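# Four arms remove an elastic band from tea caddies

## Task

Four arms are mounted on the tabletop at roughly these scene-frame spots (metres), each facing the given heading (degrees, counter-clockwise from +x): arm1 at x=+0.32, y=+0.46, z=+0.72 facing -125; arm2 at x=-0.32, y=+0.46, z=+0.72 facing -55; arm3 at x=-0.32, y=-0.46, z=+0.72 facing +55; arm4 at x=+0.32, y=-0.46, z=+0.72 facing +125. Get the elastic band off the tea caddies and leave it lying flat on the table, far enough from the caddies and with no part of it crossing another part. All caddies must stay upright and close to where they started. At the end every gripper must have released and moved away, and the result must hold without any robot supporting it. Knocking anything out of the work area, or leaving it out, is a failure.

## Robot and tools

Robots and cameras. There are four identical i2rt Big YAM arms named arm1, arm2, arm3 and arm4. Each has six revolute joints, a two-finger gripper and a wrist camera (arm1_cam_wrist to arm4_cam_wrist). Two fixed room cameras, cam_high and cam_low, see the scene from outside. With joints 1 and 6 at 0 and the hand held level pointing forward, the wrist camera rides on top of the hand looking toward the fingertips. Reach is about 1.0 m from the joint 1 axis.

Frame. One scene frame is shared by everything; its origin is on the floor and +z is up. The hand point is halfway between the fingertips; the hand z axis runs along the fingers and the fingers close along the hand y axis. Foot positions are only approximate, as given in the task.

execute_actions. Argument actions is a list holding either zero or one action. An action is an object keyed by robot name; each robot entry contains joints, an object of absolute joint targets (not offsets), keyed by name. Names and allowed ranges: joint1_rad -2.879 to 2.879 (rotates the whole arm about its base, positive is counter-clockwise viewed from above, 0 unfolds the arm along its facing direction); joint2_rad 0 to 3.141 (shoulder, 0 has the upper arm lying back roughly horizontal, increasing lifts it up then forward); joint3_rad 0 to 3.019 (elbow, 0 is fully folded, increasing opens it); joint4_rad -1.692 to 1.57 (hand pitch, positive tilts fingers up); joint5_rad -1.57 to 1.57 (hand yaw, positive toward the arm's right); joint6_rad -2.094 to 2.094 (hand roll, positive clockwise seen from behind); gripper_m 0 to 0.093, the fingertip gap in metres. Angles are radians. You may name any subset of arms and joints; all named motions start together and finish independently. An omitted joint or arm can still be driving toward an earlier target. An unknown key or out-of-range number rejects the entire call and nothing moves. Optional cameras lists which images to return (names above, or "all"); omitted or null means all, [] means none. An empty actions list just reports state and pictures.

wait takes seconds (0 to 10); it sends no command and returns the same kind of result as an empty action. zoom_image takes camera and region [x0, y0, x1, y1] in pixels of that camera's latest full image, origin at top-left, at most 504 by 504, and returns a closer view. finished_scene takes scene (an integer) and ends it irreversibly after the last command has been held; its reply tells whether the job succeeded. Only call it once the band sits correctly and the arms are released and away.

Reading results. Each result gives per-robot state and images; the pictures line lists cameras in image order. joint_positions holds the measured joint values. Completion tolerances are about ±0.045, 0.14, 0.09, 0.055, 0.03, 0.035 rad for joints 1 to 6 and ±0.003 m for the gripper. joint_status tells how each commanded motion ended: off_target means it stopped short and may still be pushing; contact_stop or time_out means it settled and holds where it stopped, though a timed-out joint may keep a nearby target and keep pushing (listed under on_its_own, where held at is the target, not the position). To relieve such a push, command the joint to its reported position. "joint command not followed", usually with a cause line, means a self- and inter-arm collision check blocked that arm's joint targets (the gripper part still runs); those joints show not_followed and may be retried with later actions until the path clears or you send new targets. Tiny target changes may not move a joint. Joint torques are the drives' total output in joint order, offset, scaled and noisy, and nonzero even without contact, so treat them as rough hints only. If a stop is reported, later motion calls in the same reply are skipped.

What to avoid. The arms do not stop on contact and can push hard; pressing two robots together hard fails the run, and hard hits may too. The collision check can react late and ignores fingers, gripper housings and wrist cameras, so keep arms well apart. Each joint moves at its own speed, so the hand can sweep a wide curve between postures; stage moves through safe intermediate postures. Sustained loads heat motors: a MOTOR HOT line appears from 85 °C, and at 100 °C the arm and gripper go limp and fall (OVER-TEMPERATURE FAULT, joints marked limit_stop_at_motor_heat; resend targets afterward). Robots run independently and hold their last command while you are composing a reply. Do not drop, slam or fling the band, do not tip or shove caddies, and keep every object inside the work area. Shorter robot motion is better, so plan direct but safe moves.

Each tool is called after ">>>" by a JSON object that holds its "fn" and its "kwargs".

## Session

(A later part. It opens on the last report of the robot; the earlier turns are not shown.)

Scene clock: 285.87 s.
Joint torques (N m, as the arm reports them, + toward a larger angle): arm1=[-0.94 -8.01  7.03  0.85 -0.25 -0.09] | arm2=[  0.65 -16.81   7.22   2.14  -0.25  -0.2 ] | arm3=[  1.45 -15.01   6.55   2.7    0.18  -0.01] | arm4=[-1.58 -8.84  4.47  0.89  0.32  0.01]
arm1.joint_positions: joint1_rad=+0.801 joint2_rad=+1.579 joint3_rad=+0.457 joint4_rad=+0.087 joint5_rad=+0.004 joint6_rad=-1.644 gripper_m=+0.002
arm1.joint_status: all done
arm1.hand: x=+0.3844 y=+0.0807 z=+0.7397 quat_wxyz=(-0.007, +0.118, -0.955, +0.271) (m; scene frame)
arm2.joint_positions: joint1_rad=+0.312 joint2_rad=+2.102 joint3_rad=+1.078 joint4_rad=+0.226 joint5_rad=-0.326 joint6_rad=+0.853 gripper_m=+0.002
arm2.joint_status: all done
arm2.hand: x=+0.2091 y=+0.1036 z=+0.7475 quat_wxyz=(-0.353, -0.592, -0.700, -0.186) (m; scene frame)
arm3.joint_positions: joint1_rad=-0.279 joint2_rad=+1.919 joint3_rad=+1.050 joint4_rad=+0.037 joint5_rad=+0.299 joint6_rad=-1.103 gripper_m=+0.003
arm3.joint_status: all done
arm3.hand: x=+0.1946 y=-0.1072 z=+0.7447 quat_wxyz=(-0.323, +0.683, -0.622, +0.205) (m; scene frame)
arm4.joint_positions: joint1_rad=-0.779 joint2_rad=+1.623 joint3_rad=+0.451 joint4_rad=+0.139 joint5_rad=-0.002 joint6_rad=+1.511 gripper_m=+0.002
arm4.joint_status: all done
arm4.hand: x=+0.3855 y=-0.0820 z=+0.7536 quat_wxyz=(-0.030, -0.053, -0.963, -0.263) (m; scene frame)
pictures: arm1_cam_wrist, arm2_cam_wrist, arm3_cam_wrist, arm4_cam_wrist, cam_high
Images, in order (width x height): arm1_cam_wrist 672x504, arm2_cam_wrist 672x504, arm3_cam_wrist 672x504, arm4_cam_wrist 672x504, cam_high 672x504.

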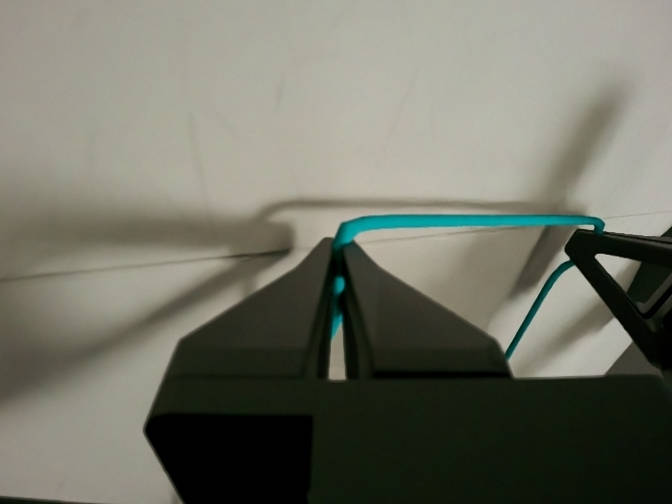

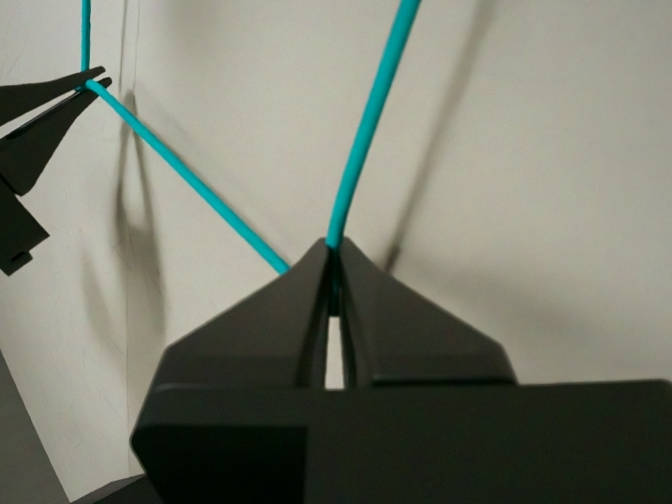

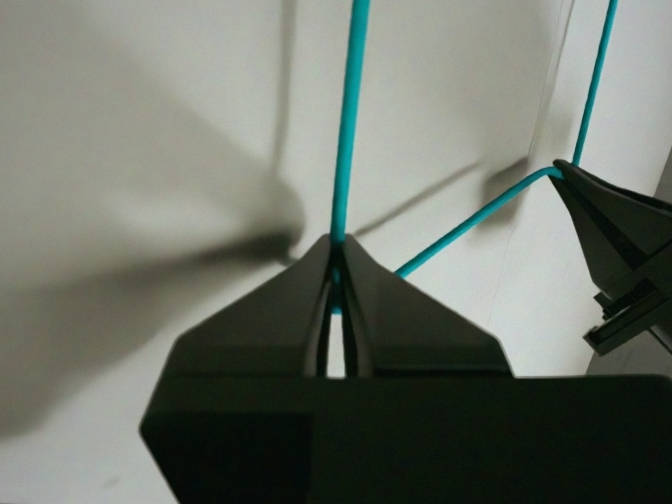

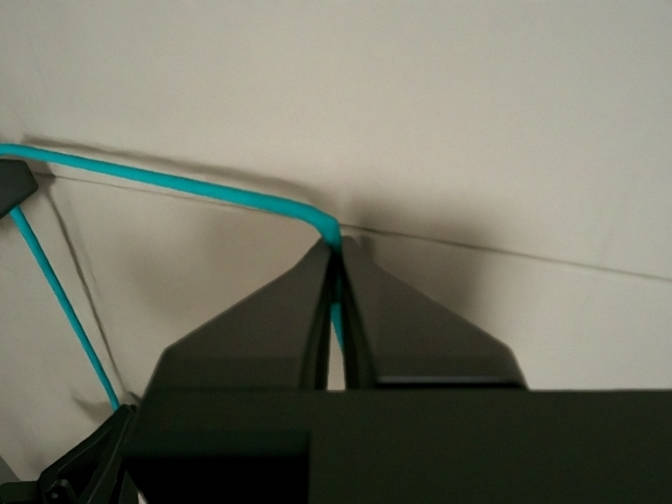

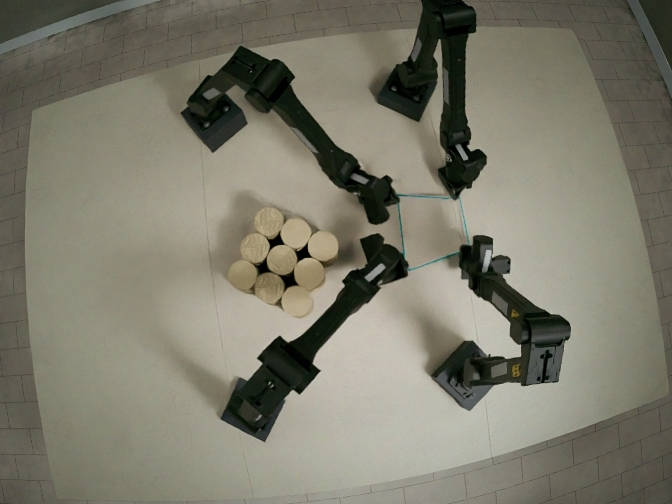

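>>> {"fn": "execute_actions", "kwargs": {"actions": [{"arm1":{"joints":{"joint2_rad":1.617}},"arm2":{"joints":{"joint2_rad":2.134}},"arm3":{"joints":{"joint2_rad":1.930}},"arm4":{"joints":{"joint2_rad":1.659}}}], "cameras": ["arm1_cam_wrist","arm2_cam_wrist","arm3_cam_wrist","arm4_cam_wrist"]}}

Scene clock: 289.30 s.
Joint torques (N m, as the arm reports them, + toward a larger angle): arm1=[-1.22 -7.28  6.91  0.83 -0.25 -0.09] | arm2=[  0.81 -16.14   7.26   2.23  -0.24  -0.16] | arm3=[  1.65 -14.71   6.54   2.65   0.19   0.  ] | arm4=[-1.69 -8.07  4.18  0.88  0.33  0.01]
arm1.joint_positions: joint1_rad=+0.801 joint2_rad=+1.591 joint3_rad=+0.457 joint4_rad=+0.087 joint5_rad=+0.004 joint6_rad=-1.644 gripper_m=+0.002
arm1.joint_status: all done
arm1.hand: x=+0.3840 y=+0.0827 z=+0.7355 quat_wxyz=(-0.007, +0.119, -0.957, +0.266) (m; scene frame)
arm2.joint_positions: joint1_rad=+0.312 joint2_rad=+2.103 joint3_rad=+1.078 joint4_rad=+0.226 joint5_rad=-0.326 joint6_rad=+0.853 gripper_m=+0.002
arm2.joint_status: all done
arm2.hand: x=+0.2089 y=+0.1038 z=+0.7466 quat_wxyz=(-0.352, -0.593, -0.700, -0.186) (m; scene frame)
arm3.joint_positions: joint1_rad=-0.279 joint2_rad=+1.922 joint3_rad=+1.050 joint4_rad=+0.037 joint5_rad=+0.299 joint6_rad=-1.103 gripper_m=+0.003
arm3.joint_status: all done
arm3.hand: x=+0.1944 y=-0.1073 z=+0.7433 quat_wxyz=(-0.322, +0.683, -0.622, +0.205) (m; scene frame)
arm4.joint_positions: joint1_rad=-0.779 joint2_rad=+1.636 joint3_rad=+0.455 joint4_rad=+0.139 joint5_rad=-0.002 joint6_rad=+1.511 gripper_m=+0.002
arm4.joint_status: all done
arm4.hand: x=+0.3854 y=-0.0825 z=+0.7498 quat_wxyz=(-0.030, -0.053, -0.964, -0.259) (m; scene frame)
pictures: arm1_cam_wrist, arm2_cam_wrist, arm3_cam_wrist, arm4_cam_wrist
Images, in order (width x height): arm1_cam_wrist 672x504, arm2_cam_wrist 672x504, arm3_cam_wrist 672x504, arm4_cam_wrist 672x504.

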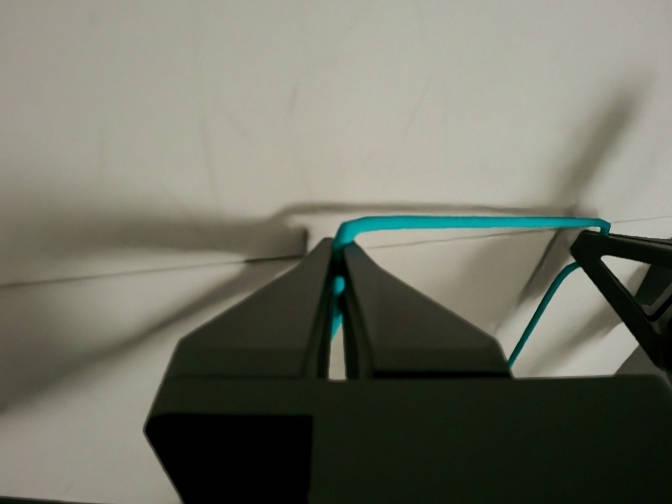

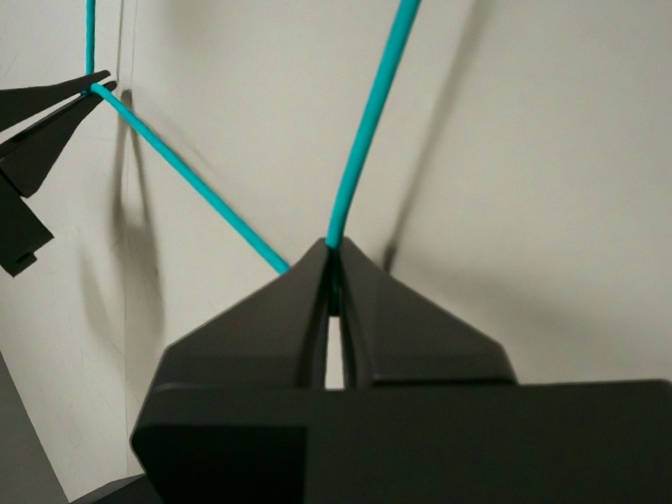

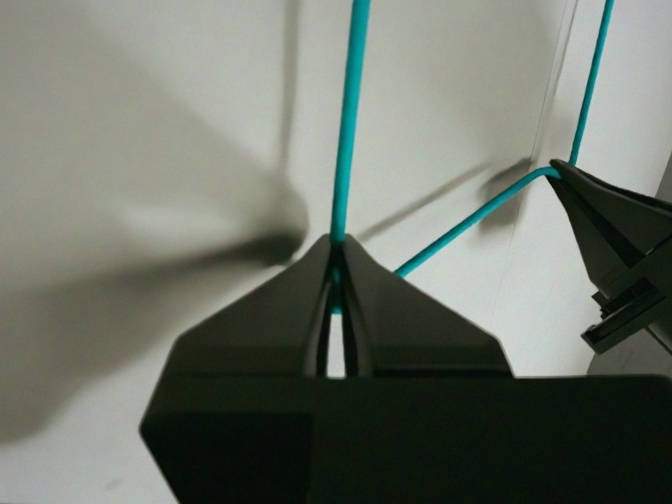

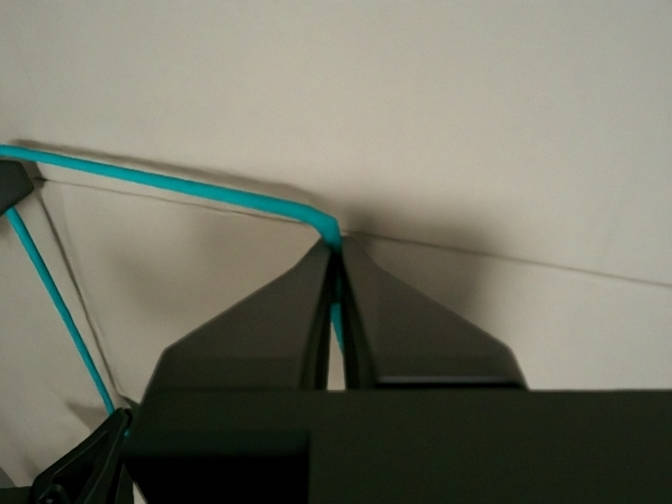

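>>> {"fn": "execute_actions", "kwargs": {"actions": [{"arm1":{"joints":{"gripper_m":0.016}},"arm2":{"joints":{"joint2_rad":2.141,"gripper_m":0.016}},"arm3":{"joints":{"joint2_rad":1.935,"gripper_m":0.016}},"arm4":{"joints":{"joint2_rad":1.670,"gripper_m":0.016}}}], "cameras": ["arm1_cam_wrist","arm2_cam_wrist","arm3_cam_wrist","arm4_cam_wrist","cam_high"]}}

Scene clock: 291.83 s.
Joint torques (N m, as the arm reports them, + toward a larger angle): arm1=[-0.96 -7.25  6.85  0.83 -0.19 -0.09] | arm2=[  0.96 -15.6    7.28   2.03  -0.08  -0.14] | arm3=[  1.96 -14.12   6.51   2.64   0.19   0.  ] | arm4=[-1.7  -8.66  4.02  0.87  0.33  0.02]
arm1.joint_positions: joint1_rad=+0.801 joint2_rad=+1.592 joint3_rad=+0.457 joint4_rad=+0.087 joint5_rad=+0.003 joint6_rad=-1.644 gripper_m=+0.016
arm1.joint_status: all done
arm1.hand: x=+0.3841 y=+0.0830 z=+0.7349 quat_wxyz=(-0.007, +0.119, -0.957, +0.265) (m; scene frame)
arm2.joint_positions: joint1_rad=+0.312 joint2_rad=+2.106 joint3_rad=+1.080 joint4_rad=+0.229 joint5_rad=-0.330 joint6_rad=+0.853 gripper_m=+0.016
arm2.joint_status: all done
arm2.hand: x=+0.2096 y=+0.1039 z=+0.7457 quat_wxyz=(-0.352, -0.592, -0.701, -0.187) (m; scene frame)
arm3.joint_positions: joint1_rad=-0.279 joint2_rad=+1.926 joint3_rad=+1.050 joint4_rad=+0.038 joint5_rad=+0.299 joint6_rad=-1.103 gripper_m=+0.016
arm3.joint_status: all done
arm3.hand: x=+0.1940 y=-0.1076 z=+0.7407 quat_wxyz=(-0.320, +0.684, -0.623, +0.205) (m; scene frame)
arm4.joint_positions: joint1_rad=-0.779 joint2_rad=+1.651 joint3_rad=+0.455 joint4_rad=+0.138 joint5_rad=-0.002 joint6_rad=+1.511 gripper_m=+0.016
arm4.joint_status: all done
arm4.hand: x=+0.3849 y=-0.0854 z=+0.7445 quat_wxyz=(-0.029, -0.053, -0.966, -0.252) (m; scene frame)
pictures: arm1_cam_wrist, arm2_cam_wrist, arm3_cam_wrist, arm4_cam_wrist, cam_high
Images, in order (width x height): arm1_cam_wrist 672x504, arm2_cam_wrist 672x504, arm3_cam_wrist 672x504, arm4_cam_wrist 672x504, cam_high 672x504.

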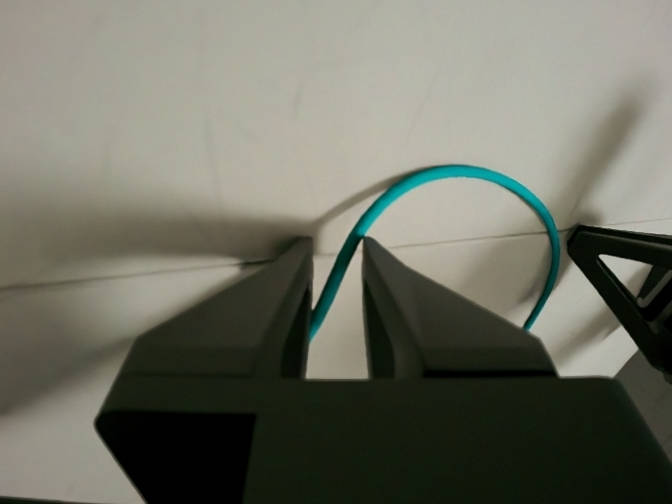

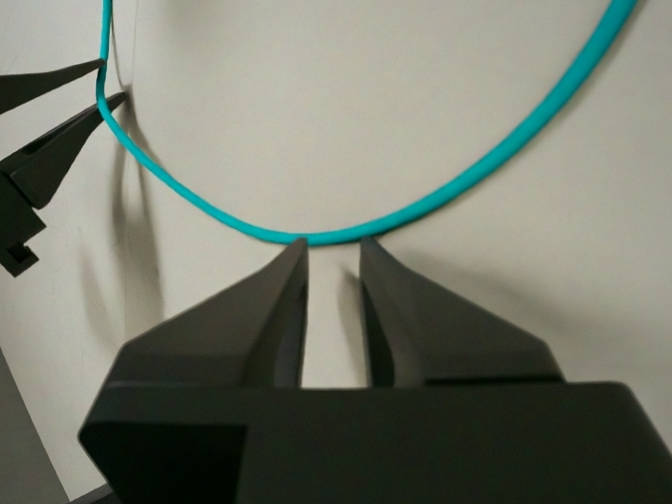

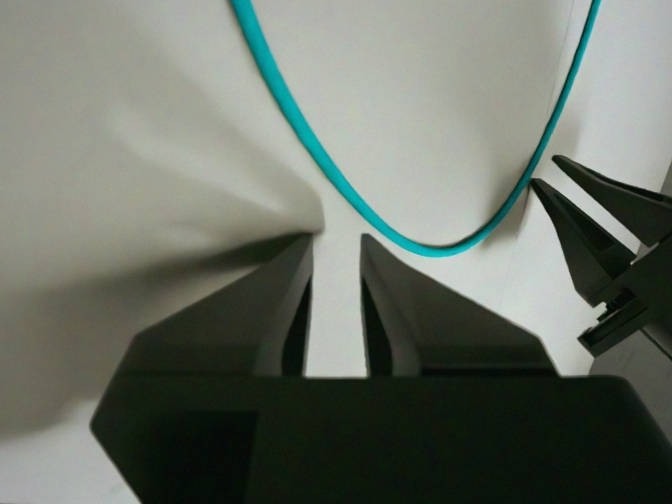

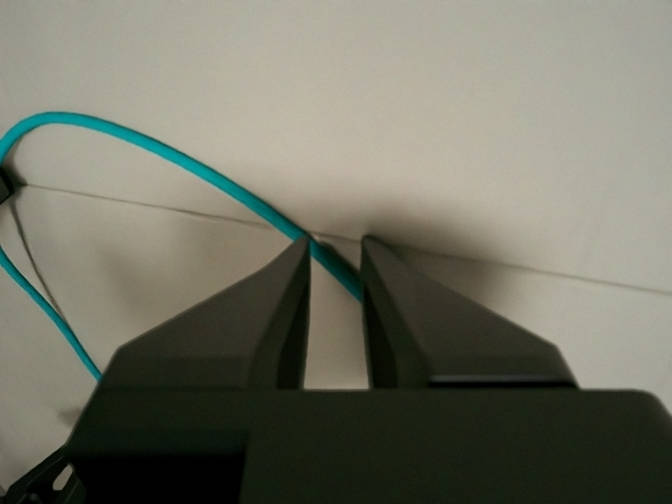

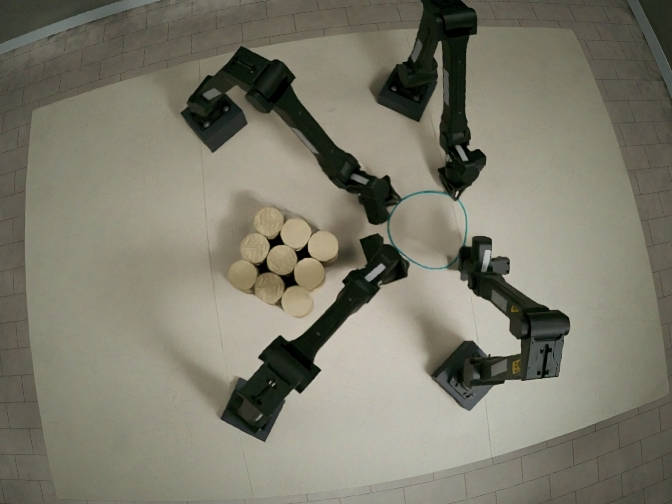

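>>> {"fn": "execute_actions", "kwargs": {"actions": [{"arm1":{"joints":{"joint2_rad":1.05,"joint3_rad":0.35}},"arm2":{"joints":{"joint2_rad":1.55,"joint3_rad":0.90}},"arm3":{"joints":{"joint2_rad":1.38,"joint3_rad":0.90}},"arm4":{"joints":{"joint2_rad":1.10,"joint3_rad":0.35}}}], "cameras": ["cam_high","cam_low","arm1_cam_wrist"]}}

>>> {"fn": "zoom_image", "kwargs": {"camera": "cam_high", "region": [200, 130, 540, 340]}}

Scene clock: 301.37 s.
Joint torques (N m, as the arm reports them, + toward a larger angle): arm1=[-0.8  -4.26  8.92  1.47 -0.17 -0.07] | arm2=[  0.9  -11.49   9.55   2.26  -0.02  -0.17] | arm3=[ 1.55 -9.99 10.06  2.57  0.14  0.03] | arm4=[-1.6  -5.74  6.85  1.91  0.3  -0.02]
arm1.joint_positions: joint1_rad=+0.801 joint2_rad=+1.051 joint3_rad=+0.344 joint4_rad=+0.079 joint5_rad=+0.003 joint6_rad=-1.645 gripper_m=+0.016
arm1.joint_status: all done
arm1.hand: x=+0.3853 y=+0.0849 z=+0.8871 quat_wxyz=(-0.017, +0.110, -0.881, +0.460) (m; scene frame)
arm2.joint_positions: joint1_rad=+0.312 joint2_rad=+1.530 joint3_rad=+0.883 joint4_rad=+0.232 joint5_rad=-0.330 joint6_rad=+0.853 gripper_m=+0.016
arm2.joint_status: all done
arm2.hand: x=+0.1787 y=+0.1261 z=+1.0065 quat_wxyz=(-0.520, -0.512, -0.657, -0.187) (m; scene frame)
arm3.joint_positions: joint1_rad=-0.279 joint2_rad=+1.382 joint3_rad=+0.876 joint4_rad=+0.048 joint5_rad=+0.299 joint6_rad=-1.103 gripper_m=+0.016
arm3.joint_status: all done
arm3.hand: x=+0.1514 y=-0.1457 z=+0.9739 quat_wxyz=(-0.487, +0.602, -0.590, +0.228) (m; scene frame)
arm4.joint_positions: joint1_rad=-0.779 joint2_rad=+1.103 joint3_rad=+0.344 joint4_rad=+0.129 joint5_rad=-0.002 joint6_rad=+1.511 gripper_m=+0.016
arm4.joint_status: all done
arm4.hand: x=+0.3861 y=-0.0781 z=+0.9029 quat_wxyz=(-0.052, -0.049, -0.890, -0.450) (m; scene frame)
pictures: arm1_cam_wrist, cam_high, cam_low
Images, in order (width x height): arm1_cam_wrist 672x504, cam_high 672x504, cam_low 672x504.

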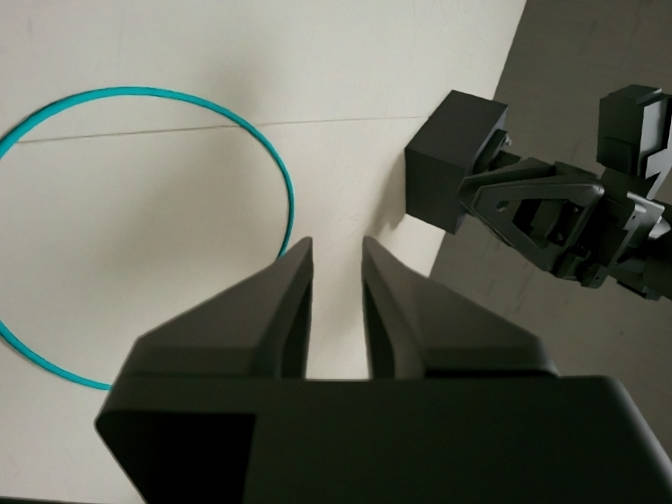

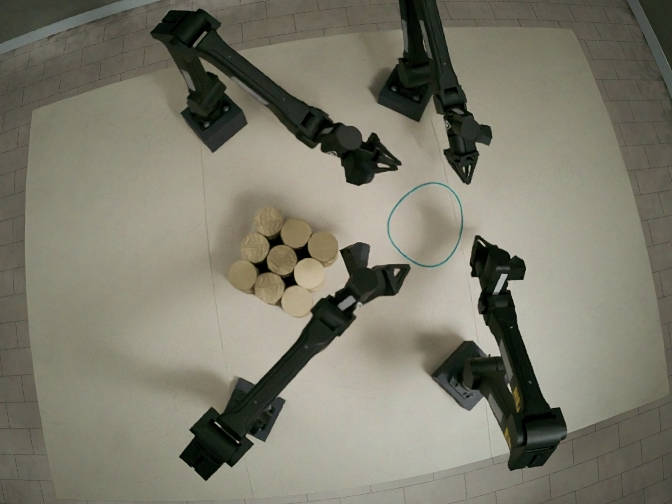

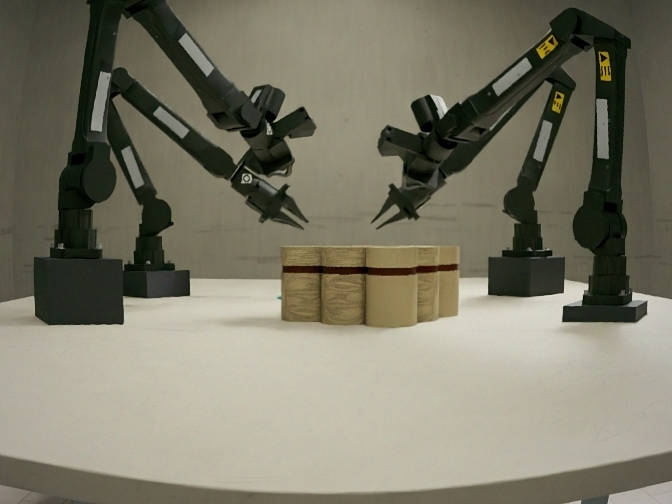

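Region (200, 130, 540, 340) of cam_high's 672x504 image, scaled by 1.482, with more detail than that image has; it fills the top 311 rows of this view, and the rest is white.

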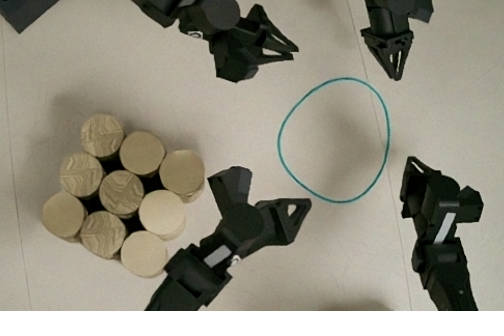

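>>> {"fn": "execute_actions", "kwargs": {"actions": [], "cameras": ["cam_high", "cam_low"]}}

Scene clock: 303.03 s.
Joint torques (N m, as the arm reports them, + toward a larger angle): arm1=[-1.15 -4.41  8.95  1.44 -0.17 -0.05] | arm2=[  0.81 -11.74   9.68   2.27  -0.04  -0.17] | arm3=[  2.   -10.23  10.02   2.68   0.14   0.04] | arm4=[-1.56 -5.76  6.88  1.89  0.29 -0.01]
arm1.joint_positions: joint1_rad=+0.801 joint2_rad=+1.051 joint3_rad=+0.344 joint4_rad=+0.079 joint5_rad=+0.003 joint6_rad=-1.645 gripper_m=+0.016
arm1.joint_status: all done
arm1.hand: x=+0.3853 y=+0.0849 z=+0.8871 quat_wxyz=(-0.017, +0.110, -0.881, +0.460) (m; scene frame)
arm2.joint_positions: joint1_rad=+0.312 joint2_rad=+1.530 joint3_rad=+0.883 joint4_rad=+0.232 joint5_rad=-0.330 joint6_rad=+0.853 gripper_m=+0.016
arm2.joint_status: all done
arm2.hand: x=+0.1787 y=+0.1261 z=+1.0065 quat_wxyz=(-0.520, -0.512, -0.657, -0.187) (m; scene frame)
arm3.joint_positions: joint1_rad=-0.279 joint2_rad=+1.382 joint3_rad=+0.876 joint4_rad=+0.048 joint5_rad=+0.299 joint6_rad=-1.103 gripper_m=+0.016
arm3.joint_status: all done
arm3.hand: x=+0.1514 y=-0.1457 z=+0.9739 quat_wxyz=(-0.487, +0.602, -0.590, +0.228) (m; scene frame)
arm4.joint_positions: joint1_rad=-0.779 joint2_rad=+1.103 joint3_rad=+0.344 joint4_rad=+0.129 joint5_rad=-0.002 joint6_rad=+1.511 gripper_m=+0.016
arm4.joint_status: all done
arm4.hand: x=+0.3861 y=-0.0781 z=+0.9029 quat_wxyz=(-0.052, -0.049, -0.890, -0.450) (m; scene frame)
pictures: cam_high, cam_low
Images, in order (width x height): cam_high 672x504, cam_low 672x504.

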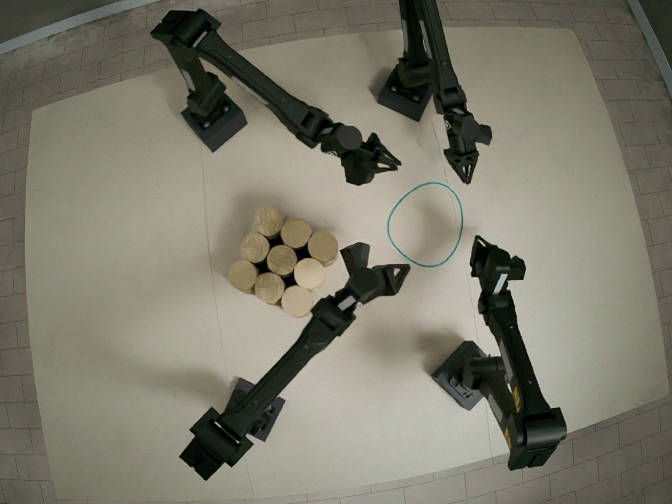

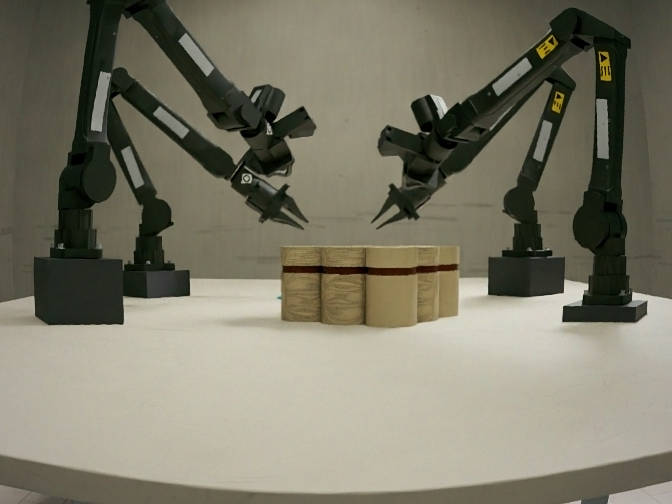

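>>> {"fn": "finished_scene", "kwargs": {"scene": 2}}

The scene is finished: the task was done.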